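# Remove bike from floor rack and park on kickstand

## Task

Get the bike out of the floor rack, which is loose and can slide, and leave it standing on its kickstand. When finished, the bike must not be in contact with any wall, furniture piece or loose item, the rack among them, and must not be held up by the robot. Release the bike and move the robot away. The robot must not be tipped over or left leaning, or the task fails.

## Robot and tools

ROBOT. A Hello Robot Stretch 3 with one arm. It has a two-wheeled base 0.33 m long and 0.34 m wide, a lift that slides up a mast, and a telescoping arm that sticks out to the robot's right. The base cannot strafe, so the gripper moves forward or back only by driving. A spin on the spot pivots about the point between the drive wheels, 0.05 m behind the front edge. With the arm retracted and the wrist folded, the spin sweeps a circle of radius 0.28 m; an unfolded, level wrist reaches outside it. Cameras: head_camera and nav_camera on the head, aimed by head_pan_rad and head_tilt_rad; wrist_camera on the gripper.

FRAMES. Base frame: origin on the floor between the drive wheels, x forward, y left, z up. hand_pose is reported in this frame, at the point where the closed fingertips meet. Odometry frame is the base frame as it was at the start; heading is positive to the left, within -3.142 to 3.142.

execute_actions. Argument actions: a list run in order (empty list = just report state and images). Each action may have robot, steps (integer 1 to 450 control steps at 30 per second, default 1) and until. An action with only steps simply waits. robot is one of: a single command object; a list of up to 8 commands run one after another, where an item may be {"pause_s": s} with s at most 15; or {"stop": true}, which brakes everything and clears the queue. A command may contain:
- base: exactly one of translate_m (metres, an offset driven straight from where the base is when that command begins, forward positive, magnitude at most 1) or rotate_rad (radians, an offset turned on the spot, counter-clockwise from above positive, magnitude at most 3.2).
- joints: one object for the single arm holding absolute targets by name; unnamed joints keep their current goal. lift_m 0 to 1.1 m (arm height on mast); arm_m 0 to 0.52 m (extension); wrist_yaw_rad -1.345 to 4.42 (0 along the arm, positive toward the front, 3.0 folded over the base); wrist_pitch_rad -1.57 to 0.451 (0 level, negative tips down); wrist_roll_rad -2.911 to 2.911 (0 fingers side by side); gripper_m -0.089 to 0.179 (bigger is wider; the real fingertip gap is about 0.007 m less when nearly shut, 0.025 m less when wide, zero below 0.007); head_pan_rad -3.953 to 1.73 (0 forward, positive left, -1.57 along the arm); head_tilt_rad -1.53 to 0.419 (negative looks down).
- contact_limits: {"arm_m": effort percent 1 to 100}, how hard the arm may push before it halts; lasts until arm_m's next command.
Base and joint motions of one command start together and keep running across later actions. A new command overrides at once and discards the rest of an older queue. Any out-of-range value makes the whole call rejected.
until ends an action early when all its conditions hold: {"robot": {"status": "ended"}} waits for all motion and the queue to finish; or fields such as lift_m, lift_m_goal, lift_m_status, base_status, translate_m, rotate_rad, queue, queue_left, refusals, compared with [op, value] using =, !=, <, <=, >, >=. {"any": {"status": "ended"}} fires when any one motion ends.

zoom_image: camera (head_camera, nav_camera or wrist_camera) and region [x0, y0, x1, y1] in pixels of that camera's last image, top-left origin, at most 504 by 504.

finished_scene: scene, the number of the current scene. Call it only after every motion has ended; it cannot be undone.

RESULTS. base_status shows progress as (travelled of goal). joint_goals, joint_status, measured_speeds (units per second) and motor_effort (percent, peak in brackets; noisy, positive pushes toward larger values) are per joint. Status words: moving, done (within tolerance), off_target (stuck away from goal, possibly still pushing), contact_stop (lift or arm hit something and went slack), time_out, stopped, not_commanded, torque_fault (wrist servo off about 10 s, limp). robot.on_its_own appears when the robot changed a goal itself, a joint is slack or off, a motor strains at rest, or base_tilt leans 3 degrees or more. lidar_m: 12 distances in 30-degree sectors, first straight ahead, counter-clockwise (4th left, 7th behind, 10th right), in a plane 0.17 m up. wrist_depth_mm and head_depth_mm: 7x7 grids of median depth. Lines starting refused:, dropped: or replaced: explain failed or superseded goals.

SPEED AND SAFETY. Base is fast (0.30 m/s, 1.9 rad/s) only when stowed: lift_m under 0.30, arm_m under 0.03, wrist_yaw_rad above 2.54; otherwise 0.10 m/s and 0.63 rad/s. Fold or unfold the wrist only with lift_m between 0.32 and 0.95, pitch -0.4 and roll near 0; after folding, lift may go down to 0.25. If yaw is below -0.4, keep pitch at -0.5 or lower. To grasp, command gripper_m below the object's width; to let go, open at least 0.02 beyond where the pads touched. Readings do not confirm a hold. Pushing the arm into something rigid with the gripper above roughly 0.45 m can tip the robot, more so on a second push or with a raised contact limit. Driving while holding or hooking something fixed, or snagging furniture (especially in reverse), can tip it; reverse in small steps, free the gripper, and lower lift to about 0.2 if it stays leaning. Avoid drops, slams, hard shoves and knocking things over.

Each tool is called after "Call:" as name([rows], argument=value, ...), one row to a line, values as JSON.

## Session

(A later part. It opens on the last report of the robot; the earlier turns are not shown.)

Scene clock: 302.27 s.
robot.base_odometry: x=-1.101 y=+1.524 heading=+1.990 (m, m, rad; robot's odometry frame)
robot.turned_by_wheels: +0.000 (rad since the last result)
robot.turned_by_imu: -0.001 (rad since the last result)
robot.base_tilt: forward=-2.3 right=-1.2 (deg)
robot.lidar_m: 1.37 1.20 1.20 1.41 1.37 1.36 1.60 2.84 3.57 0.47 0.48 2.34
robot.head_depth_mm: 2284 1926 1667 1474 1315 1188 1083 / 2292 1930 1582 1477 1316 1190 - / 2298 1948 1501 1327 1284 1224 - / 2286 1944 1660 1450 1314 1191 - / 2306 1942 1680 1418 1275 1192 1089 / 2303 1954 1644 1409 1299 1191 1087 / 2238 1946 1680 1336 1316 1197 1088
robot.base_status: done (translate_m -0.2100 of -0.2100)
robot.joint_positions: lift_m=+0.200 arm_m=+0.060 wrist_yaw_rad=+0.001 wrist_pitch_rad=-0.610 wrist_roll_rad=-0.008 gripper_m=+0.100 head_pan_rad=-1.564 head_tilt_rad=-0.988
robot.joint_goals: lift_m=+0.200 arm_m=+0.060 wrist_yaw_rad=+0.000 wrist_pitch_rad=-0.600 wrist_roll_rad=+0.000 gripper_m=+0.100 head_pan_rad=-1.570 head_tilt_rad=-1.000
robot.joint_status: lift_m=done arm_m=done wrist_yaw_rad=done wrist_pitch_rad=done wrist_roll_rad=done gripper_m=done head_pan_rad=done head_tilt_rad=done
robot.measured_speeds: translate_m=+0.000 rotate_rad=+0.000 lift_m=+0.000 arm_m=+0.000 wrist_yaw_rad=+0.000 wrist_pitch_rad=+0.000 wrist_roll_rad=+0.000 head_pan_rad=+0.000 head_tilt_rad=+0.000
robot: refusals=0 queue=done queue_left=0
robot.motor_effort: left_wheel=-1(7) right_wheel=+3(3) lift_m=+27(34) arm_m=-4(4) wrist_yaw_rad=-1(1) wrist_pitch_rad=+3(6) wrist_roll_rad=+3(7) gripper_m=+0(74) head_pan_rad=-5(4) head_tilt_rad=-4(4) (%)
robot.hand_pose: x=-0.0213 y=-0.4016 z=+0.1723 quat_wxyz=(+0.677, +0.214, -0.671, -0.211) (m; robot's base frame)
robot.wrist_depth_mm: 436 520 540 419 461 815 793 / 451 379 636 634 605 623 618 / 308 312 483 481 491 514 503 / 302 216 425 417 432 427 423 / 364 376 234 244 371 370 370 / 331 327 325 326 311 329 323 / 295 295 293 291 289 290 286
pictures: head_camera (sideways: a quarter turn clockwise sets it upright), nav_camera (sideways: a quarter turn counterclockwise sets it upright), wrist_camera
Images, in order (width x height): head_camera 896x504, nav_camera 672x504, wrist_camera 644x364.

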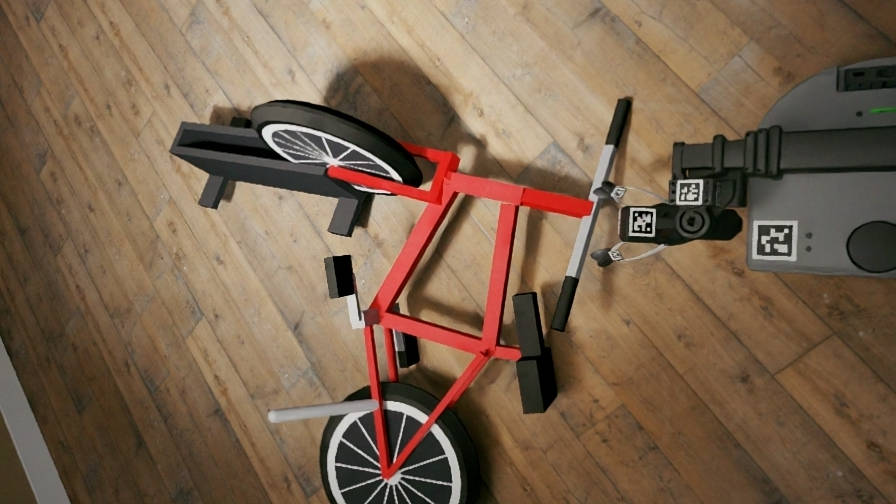

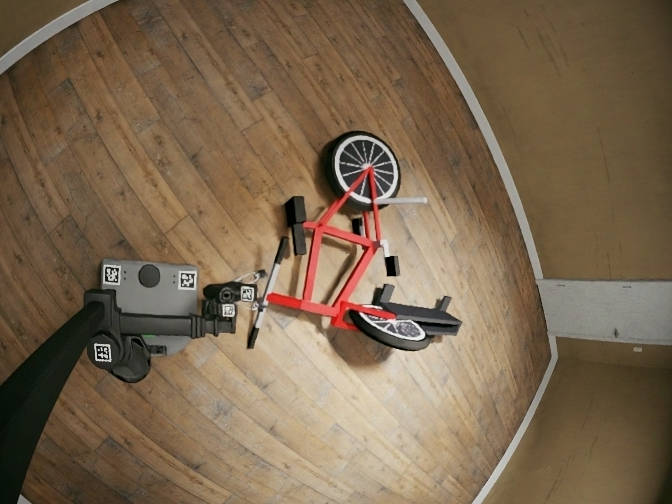

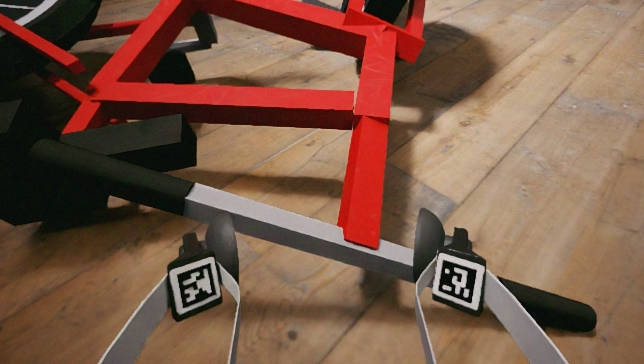

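Call:
execute_actions([
  {"robot":[{"base":{"translate_m":-0.015},"joints":{"lift_m":0.075,"wrist_roll_rad":0.3}},{"joints":{"arm_m":0.1,"wrist_pitch_rad":-0.5}}],"steps":200,"until":{"robot":{"status":"ended"}}},
])

Scene clock: 305.47 s.
robot.base_odometry: x=-1.095 y=+1.511 heading=+1.990 (m, m, rad; robot's odometry frame)
robot.turned_by_wheels: +0.000 (rad since the last result)
robot.turned_by_imu: +0.000 (rad since the last result)
robot.base_tilt: forward=-2.4 right=-1.3 (deg)
robot.lidar_m: 1.38 1.21 1.21 1.42 1.35 1.35 1.59 2.83 3.56 0.76 0.48 2.35
robot.head_depth_mm: 2276 1927 1669 1474 1316 1190 1086 / 2289 1939 1609 1466 1311 1189 - / 2274 1860 1459 1402 1297 1200 - / 2281 1932 1680 1459 1314 1189 - / 2295 1948 1680 1410 1274 1192 1090 / 2302 1933 1684 1407 1302 1193 1090 / 2235 1931 1686 1340 1319 1199 1091
robot.base_status: done (translate_m -0.0150 of -0.0150)
robot.joint_positions: lift_m=+0.075 arm_m=+0.100 wrist_yaw_rad=+0.001 wrist_pitch_rad=-0.538 wrist_roll_rad=+0.302 gripper_m=+0.100 head_pan_rad=-1.564 head_tilt_rad=-0.988
robot.joint_goals: lift_m=+0.075 arm_m=+0.100 wrist_yaw_rad=+0.000 wrist_pitch_rad=-0.500 wrist_roll_rad=+0.300 gripper_m=+0.100 head_pan_rad=-1.570 head_tilt_rad=-1.000
robot.joint_status: lift_m=done arm_m=done wrist_yaw_rad=done wrist_pitch_rad=done wrist_roll_rad=done gripper_m=done head_pan_rad=done head_tilt_rad=done
robot.measured_speeds: translate_m=+0.000 rotate_rad=+0.000 lift_m=+0.000 arm_m=+0.000 wrist_yaw_rad=+0.000 wrist_pitch_rad=+0.000 wrist_roll_rad=+0.000 head_pan_rad=+0.000 head_tilt_rad=+0.000
robot: refusals=0 queue=done queue_left=0
robot.motor_effort: left_wheel=-1(8) right_wheel=+2(4) lift_m=+28(28) arm_m=+6(6) wrist_yaw_rad=-1(0) wrist_pitch_rad=+13(13) wrist_roll_rad=-1(3) gripper_m=+0(1) head_pan_rad=-4(3) head_tilt_rad=-3(4) (%)
robot.hand_pose: x=-0.0213 y=-0.4521 z=+0.0617 quat_wxyz=(+0.572, +0.158, -0.776, -0.214) (m; robot's base frame)
robot.wrist_depth_mm: 418 465 238 215 487 406 349 / 312 246 244 184 375 326 289 / 222 457 409 157 310 273 245 / 126 128 133 133 144 150 208 / 322 282 131 138 139 144 148 / 287 266 228 215 199 182 171 / 243 221 206 190 177 165 155
pictures: head_camera (sideways: a quarter turn clockwise sets it upright), nav_camera (sideways: a quarter turn counterclockwise sets it upright), wrist_camera
Images, in order (width x height): head_camera 896x504, nav_camera 672x504, wrist_camera 644x364.

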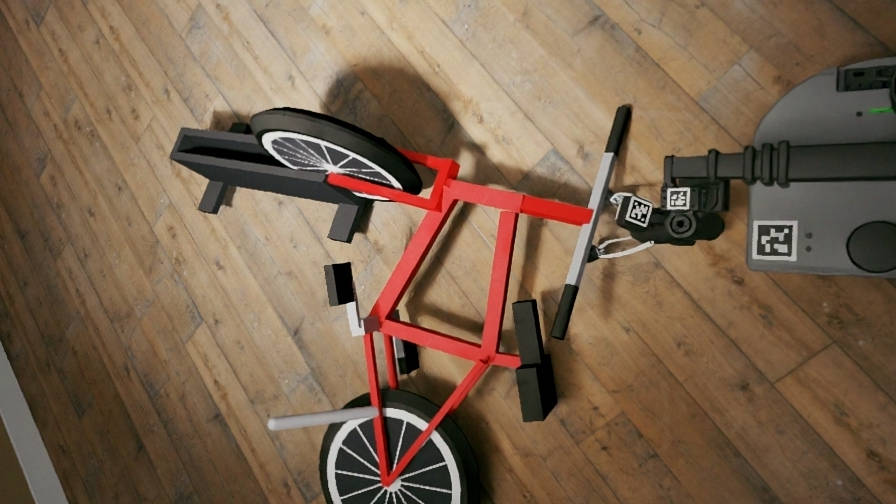

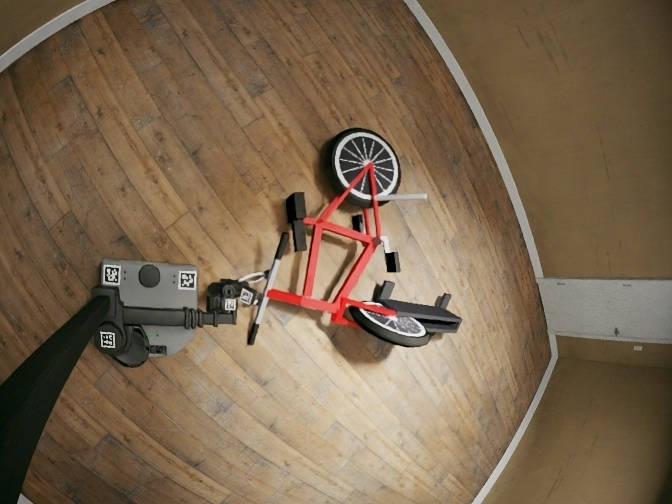

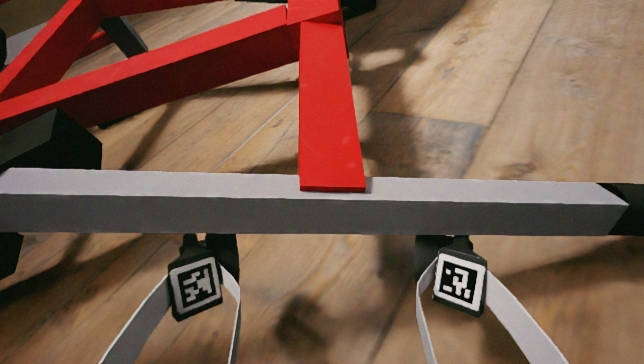

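Good. Slide under and lift.

Call:
execute_actions([
  {"robot":{"joints":{"lift_m":0.04,"wrist_pitch_rad":-0.42}},"steps":30},
  {"robot":{"joints":{"arm_m":0.19,"wrist_pitch_rad":-0.3},"contact_limits":{"arm_m":60}},"steps":60},
  {"robot":{"joints":{"lift_m":0.15,"wrist_pitch_rad":-0.2,"gripper_m":0.07}},"steps":60},
])

Scene clock: 310.60 s.
robot.base_odometry: x=-1.095 y=+1.511 heading=+1.990 (m, m, rad; robot's odometry frame)
robot.turned_by_wheels: +0.000 (rad since the last result)
robot.turned_by_imu: +0.000 (rad since the last result)
robot.base_tilt: forward=-2.5 right=-1.3 (deg)
robot.lidar_m: 1.38 1.21 1.21 1.42 1.35 1.35 1.59 2.83 0.50 0.52 0.61 2.35
robot.head_depth_mm: 2280 1927 1668 1472 1309 1185 1083 / 2285 1931 1648 1474 1296 1188 - / 2290 1827 1372 1405 1307 1190 - / 2294 1935 1637 1429 1295 1193 - / 2284 1945 1647 1305 1314 1193 1087 / 2286 1941 1643 1350 1298 1194 1087 / 2254 1942 1679 1344 1322 1189 1091
robot.base_status: done (translate_m -0.0150 of -0.0150)
robot.joint_positions: lift_m=+0.149 arm_m=+0.190 wrist_yaw_rad=+0.021 wrist_pitch_rad=-0.339 wrist_roll_rad=+0.308 gripper_m=+0.070 head_pan_rad=-1.564 head_tilt_rad=-0.988
robot.joint_goals: lift_m=+0.150 arm_m=+0.190 wrist_yaw_rad=+0.000 wrist_pitch_rad=-0.200 wrist_roll_rad=+0.300 gripper_m=+0.070 head_pan_rad=-1.570 head_tilt_rad=-1.000
robot.joint_status: lift_m=done arm_m=done wrist_yaw_rad=done wrist_pitch_rad=off_target wrist_roll_rad=done gripper_m=done head_pan_rad=done head_tilt_rad=done
robot.measured_speeds: translate_m=+0.000 rotate_rad=+0.000 lift_m=+0.000 arm_m=+0.000 wrist_yaw_rad=+0.000 wrist_pitch_rad=+0.000 wrist_roll_rad=+0.000 head_pan_rad=+0.000 head_tilt_rad=+0.000
robot: refusals=0 queue=dropped queue_left=0
robot.on_its_own: wrist_yaw_rad is at rest, and its effort (-18) is outside its rest range (-12 to +12); wrist_pitch_rad is at rest, and its effort (+49) is outside its rest range (-20 to +32)
robot.motor_effort: left_wheel=+3(3) right_wheel=-8(8) lift_m=+50(53) arm_m=+2(14) wrist_yaw_rad=-18(19) wrist_pitch_rad=+49(54) wrist_roll_rad=-4(20) gripper_m=+0(82) head_pan_rad=-3(4) head_tilt_rad=-4(4) (%)
robot.contact_limits: arm_m 59 (drawing in: default 26, maximum 42; extending or still: default 36, maximum 59)
robot.hand_pose: x=-0.0166 y=-0.5684 z=+0.1800 quat_wxyz=(+0.583, +0.108, -0.794, -0.130) (m; robot's base frame)
robot.wrist_depth_mm: - - - 506 - - 750 / - - - 348 707 669 557 / - 465 425 229 180 510 440 / 452 334 242 534 120 409 370 / 256 206 475 431 99 98 307 / 91 91 90 90 89 89 88 / 407 379 332 304 275 251 236
pictures: head_camera (sideways: a quarter turn clockwise sets it upright), nav_camera (sideways: a quarter turn counterclockwise sets it upright), wrist_camera
replaced: robot.wrist_pitch_rad: its motion had ended off_target
Images, in order (width x height): head_camera 896x504, nav_camera 672x504, wrist_camera 644x364.

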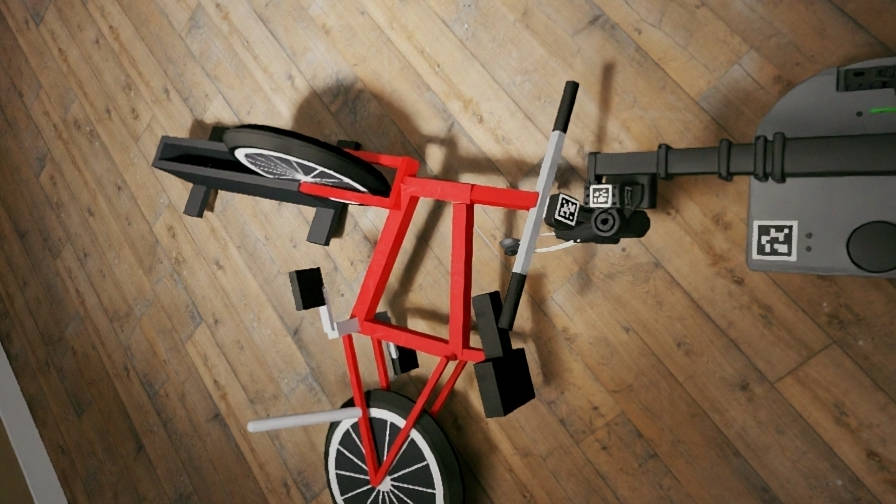

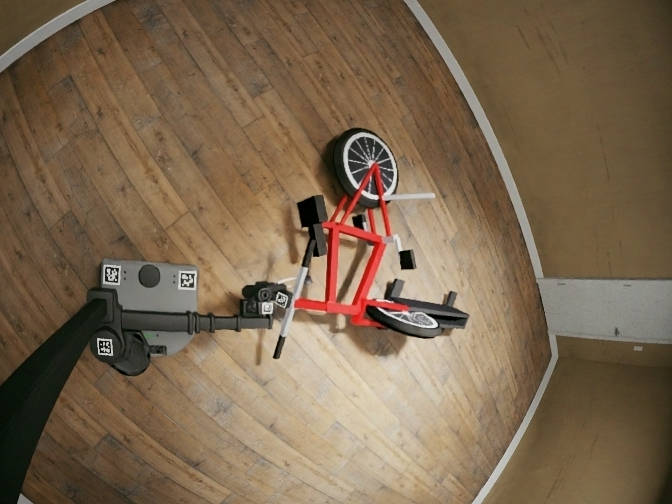

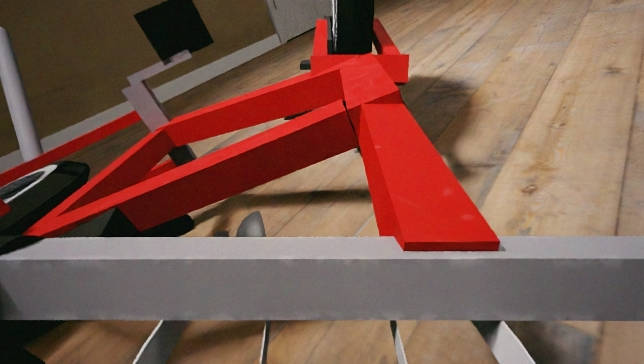

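Call:
execute_actions([
  {"robot":{"base":{"translate_m":-0.03},"joints":{"lift_m":0.3,"wrist_pitch_rad":-0.15,"gripper_m":0.11}},"steps":60},
  {"robot":{"joints":{"lift_m":0.42,"arm_m":0.25,"gripper_m":0.05}},"steps":50},
])

Scene clock: 315.70 s.
robot.base_odometry: x=-1.083 y=+1.483 heading=+1.990 (m, m, rad; robot's odometry frame)
robot.turned_by_wheels: +0.000 (rad since the last result)
robot.turned_by_imu: -0.001 (rad since the last result)
robot.base_tilt: forward=-2.5 right=-1.2 (deg)
robot.lidar_m: 1.41 1.23 1.23 1.44 1.33 1.33 1.57 2.77 3.55 0.88 0.79 0.88
robot.head_depth_mm: 2282 1921 1669 1465 1314 1183 1087 / 2282 1922 1670 1445 1326 1188 - / 2291 1865 1577 1469 1294 1201 - / 2286 1946 1677 1428 1312 1189 - / 2323 1929 1639 1424 1319 1191 1087 / 2305 1948 1674 1093 1319 1190 1091 / 2242 1948 1677 1350 1320 1194 1090
robot.base_status: done (translate_m -0.0300 of -0.0300)
robot.joint_positions: lift_m=+0.384 arm_m=+0.249 wrist_yaw_rad=+0.014 wrist_pitch_rad=-0.362 wrist_roll_rad=+0.248 gripper_m=+0.050 head_pan_rad=-1.564 head_tilt_rad=-0.988
robot.joint_goals: lift_m=+0.384 arm_m=+0.250 wrist_yaw_rad=+0.000 wrist_pitch_rad=-0.150 wrist_roll_rad=+0.300 gripper_m=+0.050 head_pan_rad=-1.570 head_tilt_rad=-1.000
robot.joint_status: lift_m=contact_stop arm_m=done wrist_yaw_rad=done wrist_pitch_rad=off_target wrist_roll_rad=done gripper_m=moving head_pan_rad=done head_tilt_rad=done
robot.measured_speeds: translate_m=+0.000 rotate_rad=+0.000 lift_m=-0.009 arm_m=+0.000 wrist_yaw_rad=+0.000 wrist_pitch_rad=+0.048 wrist_roll_rad=+0.024 head_pan_rad=+0.000 head_tilt_rad=+0.000
robot: refusals=0 queue=running queue_left=0
robot.on_its_own: lift_m is slack since a contact_stop, until your next command for it (your +0.420 is given up)
robot.motor_effort: left_wheel=-1(10) right_wheel=+2(22) lift_m=+41(59) arm_m=+10(16) wrist_yaw_rad=-12(30) wrist_pitch_rad=+74(88) wrist_roll_rad=+21(22) gripper_m=-4(87) head_pan_rad=-4(4) head_tilt_rad=-5(5) (%)
robot.hand_pose: x=-0.0183 y=-0.6253 z=+0.4094 quat_wxyz=(+0.606, +0.116, -0.775, -0.138) (m; robot's base frame)
robot.wrist_depth_mm: - - - - - - - / - - - - - - - / - - - - - 933 802 / - - - 412 103 97 92 / - 114 108 102 98 107 567 / 116 120 114 613 578 543 496 / 470 228 569 542 504 470 442
pictures: head_camera (sideways: a quarter turn clockwise sets it upright), nav_camera (sideways: a quarter turn counterclockwise sets it upright), wrist_camera
Images, in order (width x height): head_camera 896x504, nav_camera 672x504, wrist_camera 644x364.

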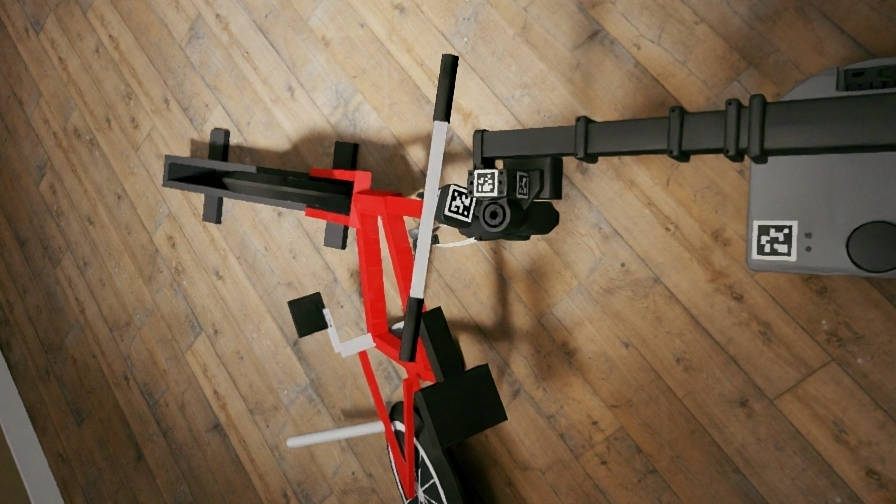

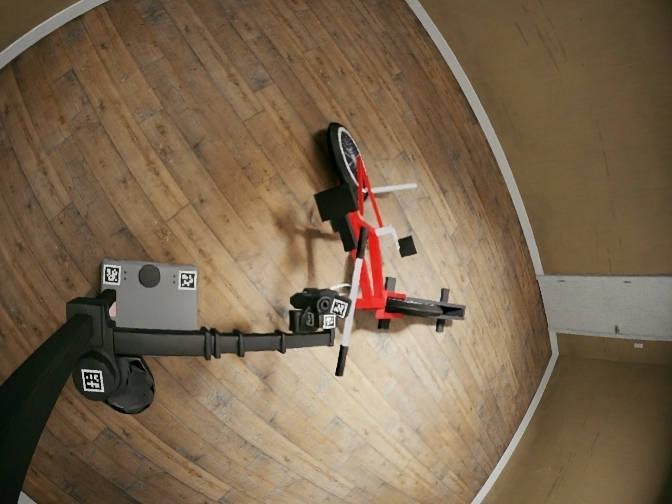

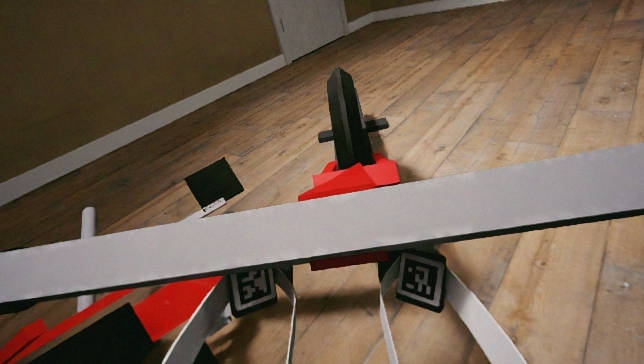

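Excellent. Continue.

Call:
execute_actions([
  {"robot":{"joints":{"lift_m":0.42,"arm_m":0.32,"gripper_m":0.06,"wrist_roll_rad":0.05,"wrist_pitch_rad":-0.25}},"steps":40},
  {"robot":{"joints":{"lift_m":0.5,"arm_m":0.40,"wrist_roll_rad":0.0}},"steps":50},
])

Scene clock: 318.90 s.
robot.base_odometry: x=-1.083 y=+1.483 heading=+1.989 (m, m, rad; robot's odometry frame)
robot.turned_by_wheels: -0.001 (rad since the last result)
robot.turned_by_imu: -0.001 (rad since the last result)
robot.base_tilt: forward=-2.5 right=-1.3 (deg)
robot.lidar_m: 1.41 1.23 1.23 1.44 1.33 1.34 1.57 2.77 3.53 0.97 0.84 0.89
robot.head_depth_mm: 2248 1930 1676 1466 1315 1187 1087 / 2266 1925 1667 1480 1315 1184 - / 2276 1927 1665 1434 1315 1194 - / 2281 1884 1559 1471 1312 1188 - / 2274 1937 1397 1456 1317 1188 1087 / 2301 1939 1678 1300 1320 1192 1091 / 2251 1937 1677 1406 1320 1195 1095
robot.base_status: done (translate_m -0.0300 of -0.0300)
robot.joint_positions: lift_m=+0.435 arm_m=+0.399 wrist_yaw_rad=-0.015 wrist_pitch_rad=-0.418 wrist_roll_rad=-0.010 gripper_m=+0.060 head_pan_rad=-1.564 head_tilt_rad=-0.989
robot.joint_goals: lift_m=+0.435 arm_m=+0.400 wrist_yaw_rad=+0.000 wrist_pitch_rad=-0.250 wrist_roll_rad=+0.000 gripper_m=+0.060 head_pan_rad=-1.570 head_tilt_rad=-1.000
robot.joint_status: lift_m=contact_stop arm_m=done wrist_yaw_rad=done wrist_pitch_rad=off_target wrist_roll_rad=done gripper_m=moving head_pan_rad=done head_tilt_rad=done
robot.measured_speeds: translate_m=+0.000 rotate_rad=+0.000 lift_m=-0.008 arm_m=+0.000 wrist_yaw_rad=-0.010 wrist_pitch_rad=+0.000 wrist_roll_rad=+0.000 head_pan_rad=+0.000 head_tilt_rad=+0.000
robot: refusals=0 queue=dropped queue_left=0
robot.on_its_own: lift_m is slack since a contact_stop, until your next command for it (your +0.500 is given up)
robot.motor_effort: left_wheel=-15(16) right_wheel=+24(27) lift_m=+41(57) arm_m=+9(18) wrist_yaw_rad=+14(22) wrist_pitch_rad=+60(74) wrist_roll_rad=+4(22) gripper_m=-5(48) head_pan_rad=-2(4) head_tilt_rad=-5(4) (%)
robot.hand_pose: x=-0.0250 y=-0.7686 z=+0.4473 quat_wxyz=(+0.694, +0.142, -0.689, -0.152) (m; robot's base frame)
robot.wrist_depth_mm: - - - - - - - / - - - - - - - / - - - - - - - / 980 885 939 462 941 939 932 / 808 101 102 104 106 108 111 / 368 98 99 602 114 632 644 / 200 472 568 556 558 552 553
pictures: head_camera (sideways: a quarter turn clockwise sets it upright), nav_camera (sideways: a quarter turn counterclockwise sets it upright), wrist_camera
Images, in order (width x height): head_camera 896x504, nav_camera 672x504, wrist_camera 644x364.

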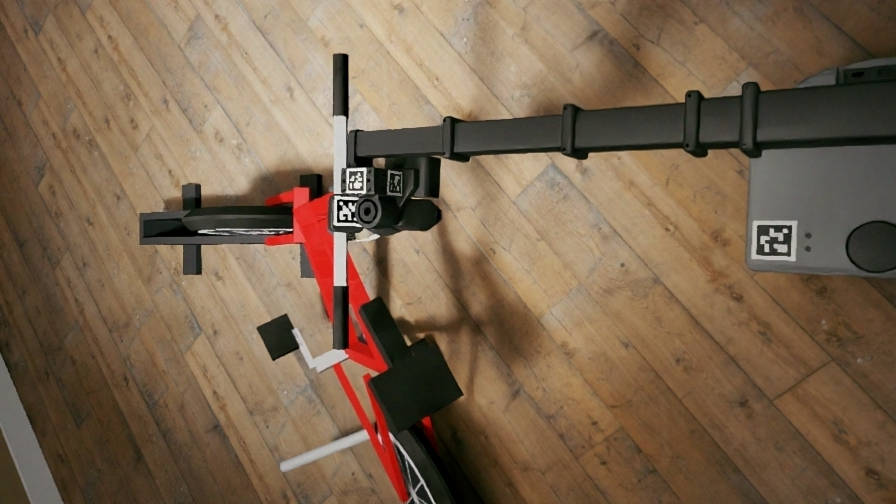

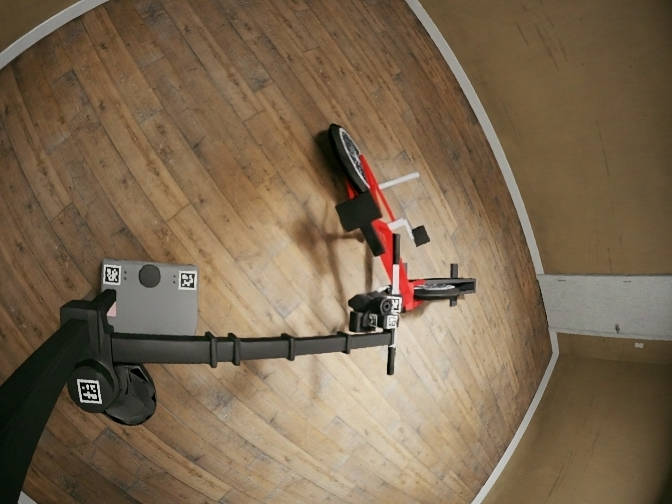

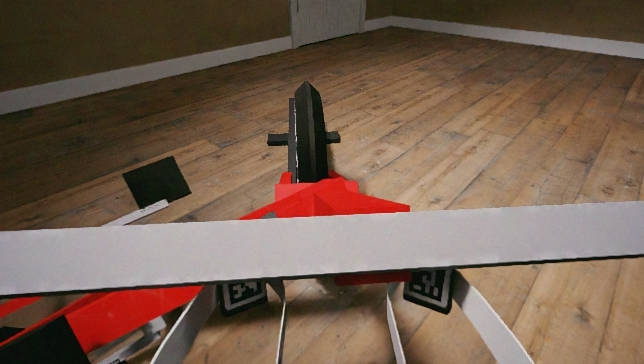

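Call:
execute_actions([
  {"robot":{"joints":{"lift_m":0.47,"arm_m":0.47,"wrist_pitch_rad":-0.3}},"steps":40},
  {"robot":{"base":{"translate_m":0.04},"joints":{"lift_m":0.53,"arm_m":0.52,"wrist_roll_rad":-0.15}},"steps":50},
])

Scene clock: 322.07 s.
robot.base_odometry: x=-1.099 y=+1.520 heading=+1.989 (m, m, rad; robot's odometry frame)
robot.turned_by_wheels: +0.000 (rad since the last result)
robot.turned_by_imu: -0.006 (rad since the last result)
robot.base_tilt: forward=-2.3 right=-1.3 (deg)
robot.lidar_m: 1.37 1.20 1.21 1.40 1.36 1.36 1.59 2.80 3.55 1.00 0.89 2.36
robot.head_depth_mm: 2258 1934 1660 1469 1312 1190 1085 / 2264 1926 1665 1471 - - - / 2274 1953 1614 1477 1319 1195 - / 2295 1845 1642 1472 1315 1188 - / 2289 1928 1578 1453 1313 1192 1089 / 2298 1935 1404 1453 1319 1195 1090 / 2241 1941 1673 1428 1317 1198 1090
robot.base_status: done (translate_m +0.0400 of +0.0400)
robot.joint_positions: lift_m=+0.529 arm_m=+0.519 wrist_yaw_rad=-0.017 wrist_pitch_rad=-0.501 wrist_roll_rad=-0.102 gripper_m=+0.060 head_pan_rad=-1.564 head_tilt_rad=-0.989
robot.joint_goals: lift_m=+0.530 arm_m=+0.520 wrist_yaw_rad=+0.000 wrist_pitch_rad=-0.300 wrist_roll_rad=-0.150 gripper_m=+0.060 head_pan_rad=-1.570 head_tilt_rad=-1.000
robot.joint_status: lift_m=done arm_m=done wrist_yaw_rad=done wrist_pitch_rad=off_target wrist_roll_rad=off_target gripper_m=done head_pan_rad=done head_tilt_rad=done
robot.measured_speeds: translate_m=+0.000 rotate_rad=+0.000 lift_m=+0.000 arm_m=+0.000 wrist_yaw_rad=+0.000 wrist_pitch_rad=+0.000 wrist_roll_rad=+0.000 head_pan_rad=+0.000 head_tilt_rad=+0.000
robot: refusals=0 queue=dropped queue_left=0
robot.on_its_own: wrist_yaw_rad is at rest, and its effort (+15) is outside its rest range (-12 to +12); wrist_pitch_rad is at rest, and its effort (+72) is outside its rest range (-20 to +32)
robot.motor_effort: left_wheel=-9(20) right_wheel=+12(34) lift_m=+53(52) arm_m=+8(12) wrist_yaw_rad=+15(26) wrist_pitch_rad=+72(71) wrist_roll_rad=-19(23) gripper_m=+1(6) head_pan_rad=-4(3) head_tilt_rad=-4(4) (%)
robot.hand_pose: x=-0.0251 y=-0.8775 z=+0.5237 quat_wxyz=(+0.718, +0.179, -0.650, -0.172) (m; robot's base frame)
robot.wrist_depth_mm: - - - - - - - / - - - - - - - / - - - - - - - / 885 881 932 788 - - - / 99 101 103 106 108 111 114 / 638 236 104 661 115 714 700 / 225 229 604 618 649 643 644
pictures: head_camera (sideways: a quarter turn clockwise sets it upright), nav_camera (sideways: a quarter turn counterclockwise sets it upright), wrist_camera
Images, in order (width x height): head_camera 896x504, nav_camera 672x504, wrist_camera 644x364.

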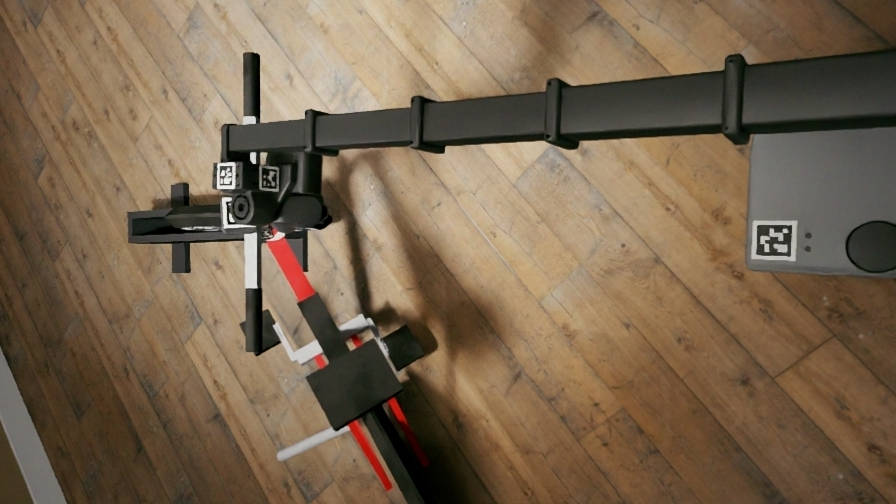

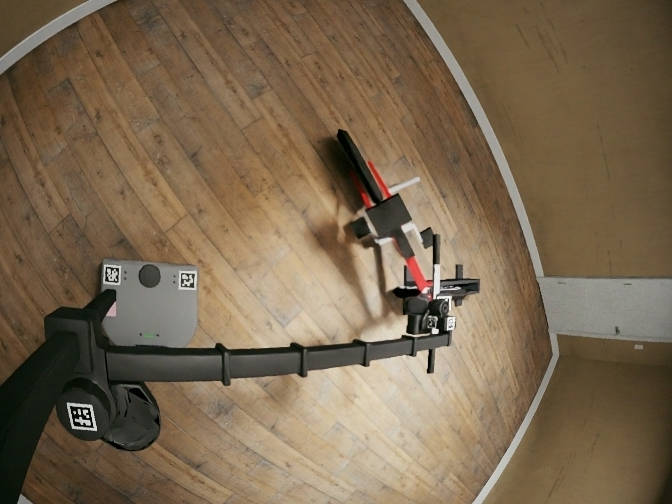

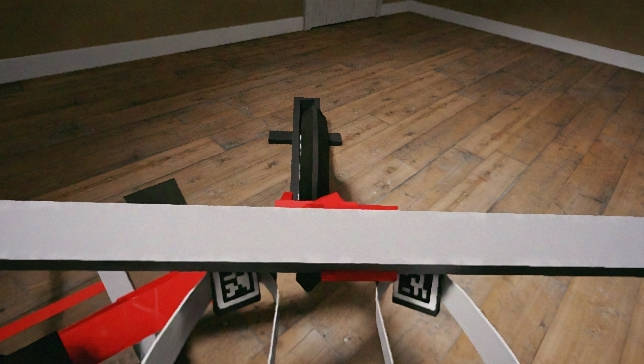

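Call:
execute_actions([
  {"robot":{"base":{"translate_m":0.04},"joints":{"lift_m":0.50,"wrist_pitch_rad":-0.1}},"steps":50},
  {"robot":{"joints":{"head_tilt_rad":-0.8,"wrist_pitch_rad":-0.2}},"steps":20},
])

Scene clock: 324.53 s.
robot.base_odometry: x=-1.115 y=+1.556 heading=+1.990 (m, m, rad; robot's odometry frame)
robot.turned_by_wheels: +0.000 (rad since the last result)
robot.turned_by_imu: -0.078 (rad since the last result)
robot.base_tilt: forward=-3.5 right=-1.4 (deg)
robot.lidar_m: 1.40 1.17 1.16 1.31 1.40 1.40 1.56 2.54 3.60 1.00 0.86 0.88
robot.head_depth_mm: 3280 2594 2056 1693 1443 1258 1114 / 3385 2611 2047 1692 1461 1285 - / 3207 2618 2090 1624 1442 1258 1114 / 2964 2607 1967 1599 1438 1260 1114 / 2717 2622 2056 1439 1449 1257 1117 / 2483 2576 2065 1452 1405 1265 1115 / 2291 2465 2052 1696 1388 1261 1116
robot.base_status: moving (translate_m +0.0400 of +0.0400)
robot.joint_positions: lift_m=+0.499 arm_m=+0.520 wrist_yaw_rad=-0.013 wrist_pitch_rad=-0.404 wrist_roll_rad=-0.103 gripper_m=+0.060 head_pan_rad=-1.564 head_tilt_rad=-0.803
robot.joint_goals: lift_m=+0.500 arm_m=+0.520 wrist_yaw_rad=+0.000 wrist_pitch_rad=-0.200 wrist_roll_rad=-0.150 gripper_m=+0.060 head_pan_rad=-1.570 head_tilt_rad=-0.800
robot.joint_status: lift_m=moving arm_m=done wrist_yaw_rad=done wrist_pitch_rad=moving wrist_roll_rad=off_target gripper_m=done head_pan_rad=done head_tilt_rad=done
robot.measured_speeds: translate_m=+0.000 rotate_rad=+0.002 lift_m=+0.000 arm_m=+0.000 wrist_yaw_rad=+0.000 wrist_pitch_rad=+0.000 wrist_roll_rad=+0.000 head_pan_rad=+0.000 head_tilt_rad=+0.000
robot: refusals=0 queue=running queue_left=0
robot.motor_effort: left_wheel=-1(39) right_wheel=+7(33) lift_m=+48(53) arm_m=+5(8) wrist_yaw_rad=+12(30) wrist_pitch_rad=+71(80) wrist_roll_rad=-19(19) gripper_m=+1(3) head_pan_rad=-4(4) head_tilt_rad=+1(12) (%)
robot.hand_pose: x=-0.0244 y=-0.8907 z=+0.5150 quat_wxyz=(+0.727, +0.145, -0.657, -0.139) (m; robot's base frame)
robot.wrist_depth_mm: - - - - - - - / - - - - - - - / - - - - - - - / 981 - - - - - - / 93 94 99 103 107 112 120 / 419 102 99 510 113 742 783 / 420 215 604 624 650 666 680
pictures: head_camera (sideways: a quarter turn clockwise sets it upright), nav_camera (sideways: a quarter turn counterclockwise sets it upright), wrist_camera
Images, in order (width x height): head_camera 896x504, nav_camera 672x504, wrist_camera 644x364.

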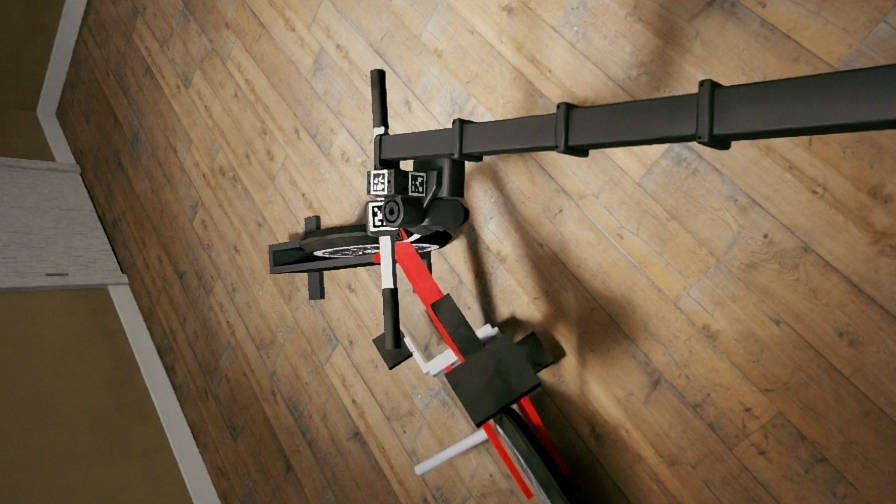

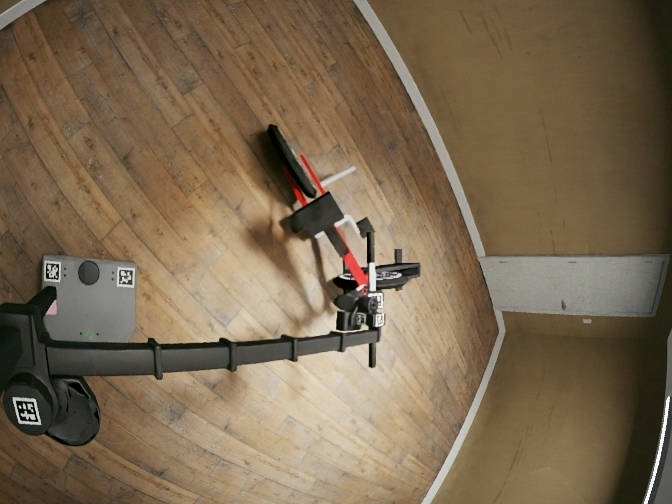

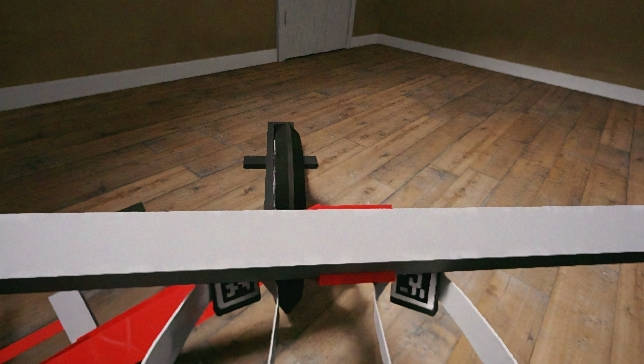

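Call:
execute_actions([
  {"robot":{"base":{"translate_m":-0.02},"joints":{"lift_m":0.46,"wrist_pitch_rad":-0.4,"wrist_roll_rad":-0.05,"gripper_m":0.09}},"steps":50},
])

Scene clock: 330.10 s.
torque_fault: robot.wrist_pitch_rad switched itself off since the last result.
robot.base_odometry: x=-1.107 y=+1.538 heading=+1.990 (m, m, rad; robot's odometry frame)
robot.turned_by_wheels: +0.000 (rad since the last result)
robot.turned_by_imu: -0.088 (rad since the last result)
robot.base_tilt: forward=-2.5 right=-1.2 (deg)
robot.lidar_m: 1.50 1.18 1.17 1.26 1.41 1.39 1.49 2.23 3.58 0.58 0.69 0.85
robot.head_depth_mm: 3219 2627 2059 1701 1442 1262 1113 / 3378 2627 2067 1707 1444 1284 - / 3435 2642 2070 1624 1390 1259 1116 / 3226 2634 2009 1447 1411 1262 1118 / 2903 2634 2077 1571 1419 1237 1117 / 2668 2658 2015 1709 1366 1244 1114 / 2402 2547 2080 1712 1245 1197 1118
robot.base_status: done (translate_m -0.0200 of -0.0200)
robot.joint_positions: lift_m=+0.460 arm_m=+0.520 wrist_yaw_rad=-0.001 wrist_pitch_rad=-1.482 wrist_roll_rad=-0.058 gripper_m=+0.090 head_pan_rad=-1.565 head_tilt_rad=-0.800
robot.joint_goals: lift_m=+0.460 arm_m=+0.520 wrist_yaw_rad=+0.000 wrist_pitch_rad=-1.482 wrist_roll_rad=-0.050 gripper_m=+0.090 head_pan_rad=-1.570 head_tilt_rad=-0.800
robot.joint_status: lift_m=done arm_m=done wrist_yaw_rad=done wrist_pitch_rad=off_target wrist_roll_rad=done gripper_m=done head_pan_rad=done head_tilt_rad=done
robot.measured_speeds: translate_m=+0.000 rotate_rad=+0.000 lift_m=+0.000 arm_m=+0.000 wrist_yaw_rad=+0.000 wrist_pitch_rad=+0.000 wrist_roll_rad=+0.000 head_pan_rad=+0.000 head_tilt_rad=+0.000
robot: refusals=1 queue=dropped queue_left=0
robot.on_its_own: wrist_pitch_rad is off since a torque_fault, and then holds where it rests, not at your -0.200
robot.motor_effort: left_wheel=+1(56) right_wheel=+0(56) lift_m=+27(60) arm_m=+1(5) wrist_yaw_rad=+1(27) wrist_pitch_rad=-1(73) wrist_roll_rad=+3(20) gripper_m=+0(80) head_pan_rad=-3(2) head_tilt_rad=-1(0) (%)
robot.hand_pose: x=-0.0216 y=-0.6637 z=+0.3415 quat_wxyz=(+0.536, +0.491, -0.506, -0.464) (m; robot's base frame)
robot.wrist_depth_mm: 324 473 479 482 475 476 479 / 411 480 484 481 479 485 485 / 480 382 373 493 494 506 492 / 408 390 396 498 504 500 506 / 503 510 505 502 506 522 517 / 507 522 517 516 526 517 522 / 517 524 520 525 536 535 535
pictures: head_camera (sideways: a quarter turn clockwise sets it upright), nav_camera (sideways: a quarter turn counterclockwise sets it upright), wrist_camera
refused: action 0: robot.wrist_pitch_rad: not_taken: its servo is off after a torque_fault; send the goal again once on_its_own no longer says that it is off
Images, in order (width x height): head_camera 896x504, nav_camera 672x504, wrist_camera 644x364.

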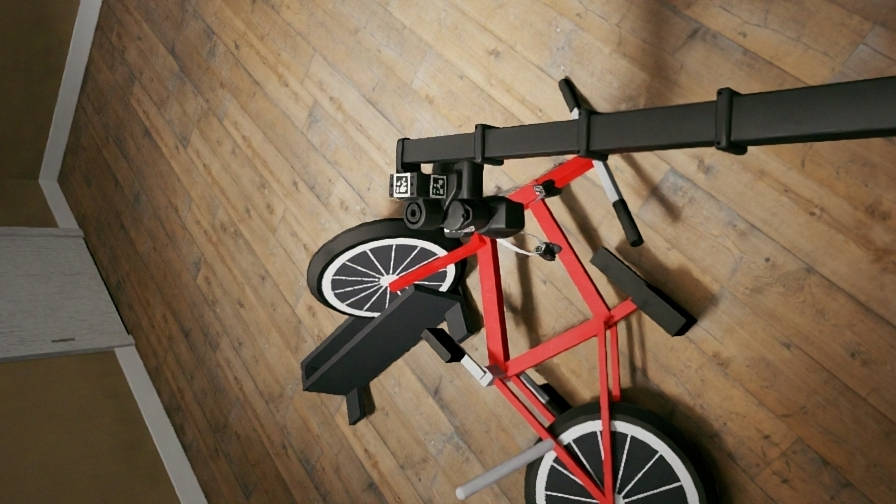

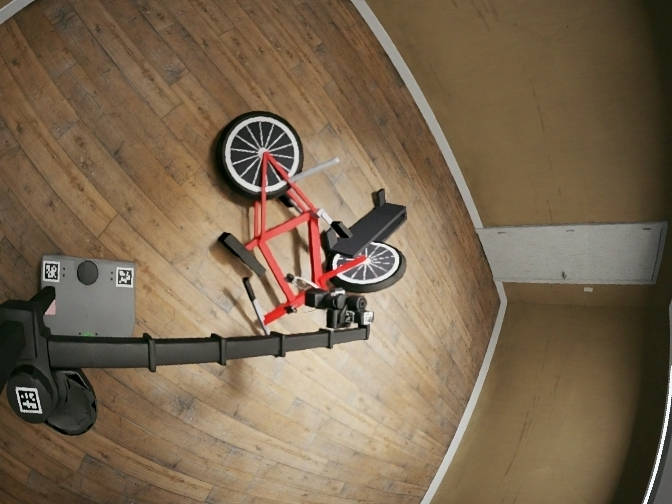

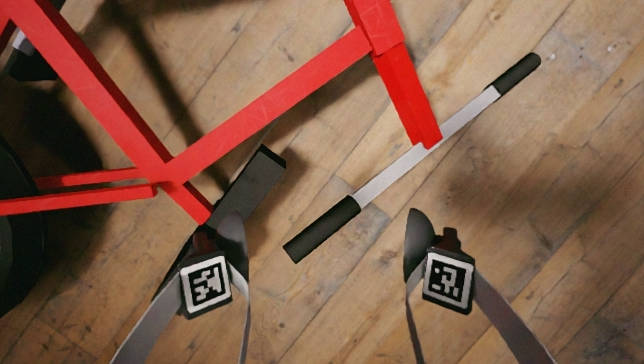

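Call:
execute_actions([
  {"robot":{"joints":{"lift_m":0.6,"arm_m":0.0}},"steps":200,"until":{"robot":{"status":"ended"}}},
  {"robot":[{"base":{"rotate_rad":0.93}},{"base":{"translate_m":-0.55}},{"base":{"rotate_rad":-0.35},"joints":{"wrist_pitch_rad":-1.0,"wrist_roll_rad":0.3,"gripper_m":0.1,"arm_m":0.055,"head_tilt_rad":-1.1}},{"joints":{"lift_m":0.3}}],"steps":450,"until":{"robot":{"status":"ended"}}},
])

Scene clock: 349.53 s.
robot.base_odometry: x=-0.571 y=+1.417 heading=+2.570 (m, m, rad; robot's odometry frame)
robot.turned_by_wheels: +0.580 (rad since the last result)
robot.turned_by_imu: +0.579 (rad since the last result)
robot.base_tilt: forward=-2.5 right=-1.2 (deg)
robot.lidar_m: 1.73 1.71 1.70 1.39 1.39 1.52 2.39 3.05 2.91 0.58 0.37 0.90
robot.head_depth_mm: 1919 1701 1535 1392 1275 1172 1108 / 1938 1715 1535 1388 1270 1196 - / 1945 1720 1180 1396 1301 - - / 1943 1599 1394 1361 1242 1200 - / 1942 1712 1548 1382 1246 1178 1088 / 1946 1723 1548 1362 1246 1174 1086 / 1947 1728 1547 1247 1274 1177 1091
robot.base_status: done (rotate_rad -0.3499 of -0.3500)
robot.joint_positions: lift_m=+0.300 arm_m=+0.055 wrist_yaw_rad=+0.000 wrist_pitch_rad=-1.011 wrist_roll_rad=+0.293 gripper_m=+0.100 head_pan_rad=-1.565 head_tilt_rad=-1.086
robot.joint_goals: lift_m=+0.300 arm_m=+0.055 wrist_yaw_rad=+0.000 wrist_pitch_rad=-1.000 wrist_roll_rad=+0.300 gripper_m=+0.100 head_pan_rad=-1.570 head_tilt_rad=-1.100
robot.joint_status: lift_m=done arm_m=done wrist_yaw_rad=done wrist_pitch_rad=done wrist_roll_rad=done gripper_m=done head_pan_rad=done head_tilt_rad=done
robot.measured_speeds: translate_m=+0.000 rotate_rad=+0.000 lift_m=+0.000 arm_m=+0.000 wrist_yaw_rad=+0.000 wrist_pitch_rad=+0.000 wrist_roll_rad=+0.000 head_pan_rad=+0.000 head_tilt_rad=+0.000
robot: refusals=1 queue=done queue_left=0
robot.motor_effort: left_wheel=+4(9) right_wheel=-3(8) lift_m=+27(34) arm_m=+5(6) wrist_yaw_rad=+1(0) wrist_pitch_rad=+4(4) wrist_roll_rad=+3(4) gripper_m=+1(48) head_pan_rad=-2(4) head_tilt_rad=-5(16) (%)
robot.hand_pose: x=-0.0217 y=-0.3152 z=+0.2089 quat_wxyz=(+0.522, +0.289, -0.702, -0.389) (m; robot's base frame)
robot.wrist_depth_mm: 442 534 493 482 456 431 412 / 510 518 474 453 430 405 388 / 490 314 313 417 403 384 365 / 314 427 416 389 380 357 352 / 303 400 391 282 312 339 330 / 301 389 360 358 342 330 316 / 223 361 352 339 328 312 304
pictures: head_camera (sideways: a quarter turn clockwise sets it upright), nav_camera (sideways: a quarter turn counterclockwise sets it upright), wrist_camera
Images, in order (width x height): head_camera 896x504, nav_camera 672x504, wrist_camera 644x364.

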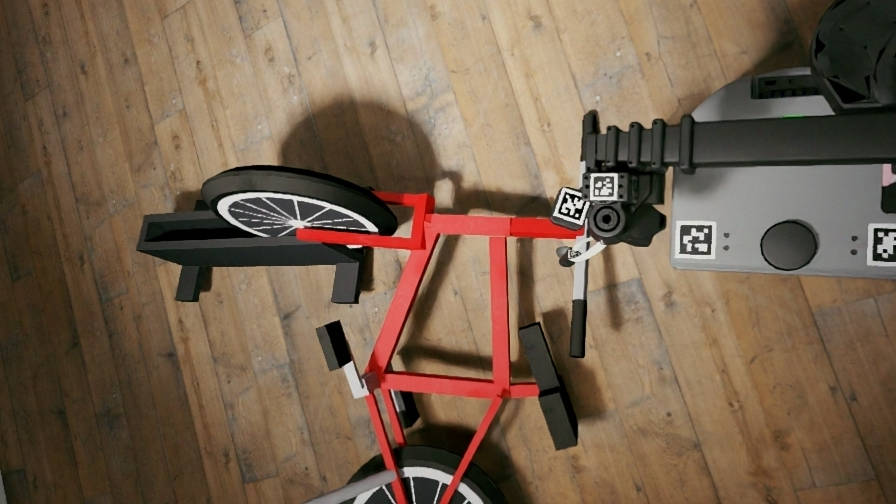

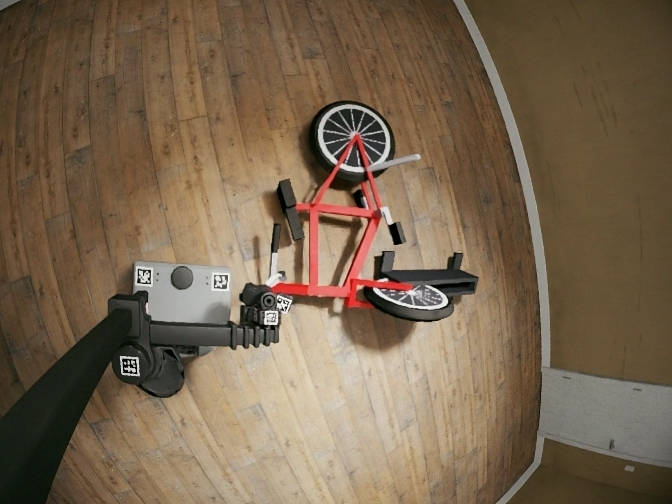

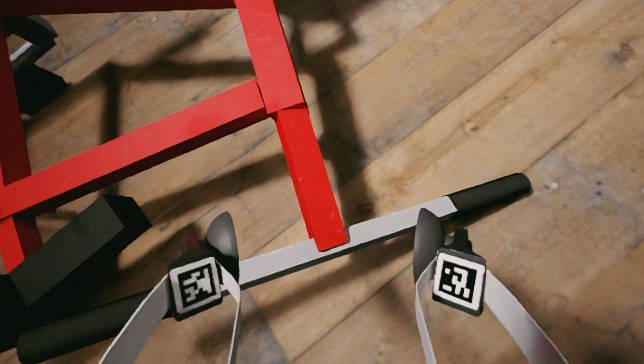

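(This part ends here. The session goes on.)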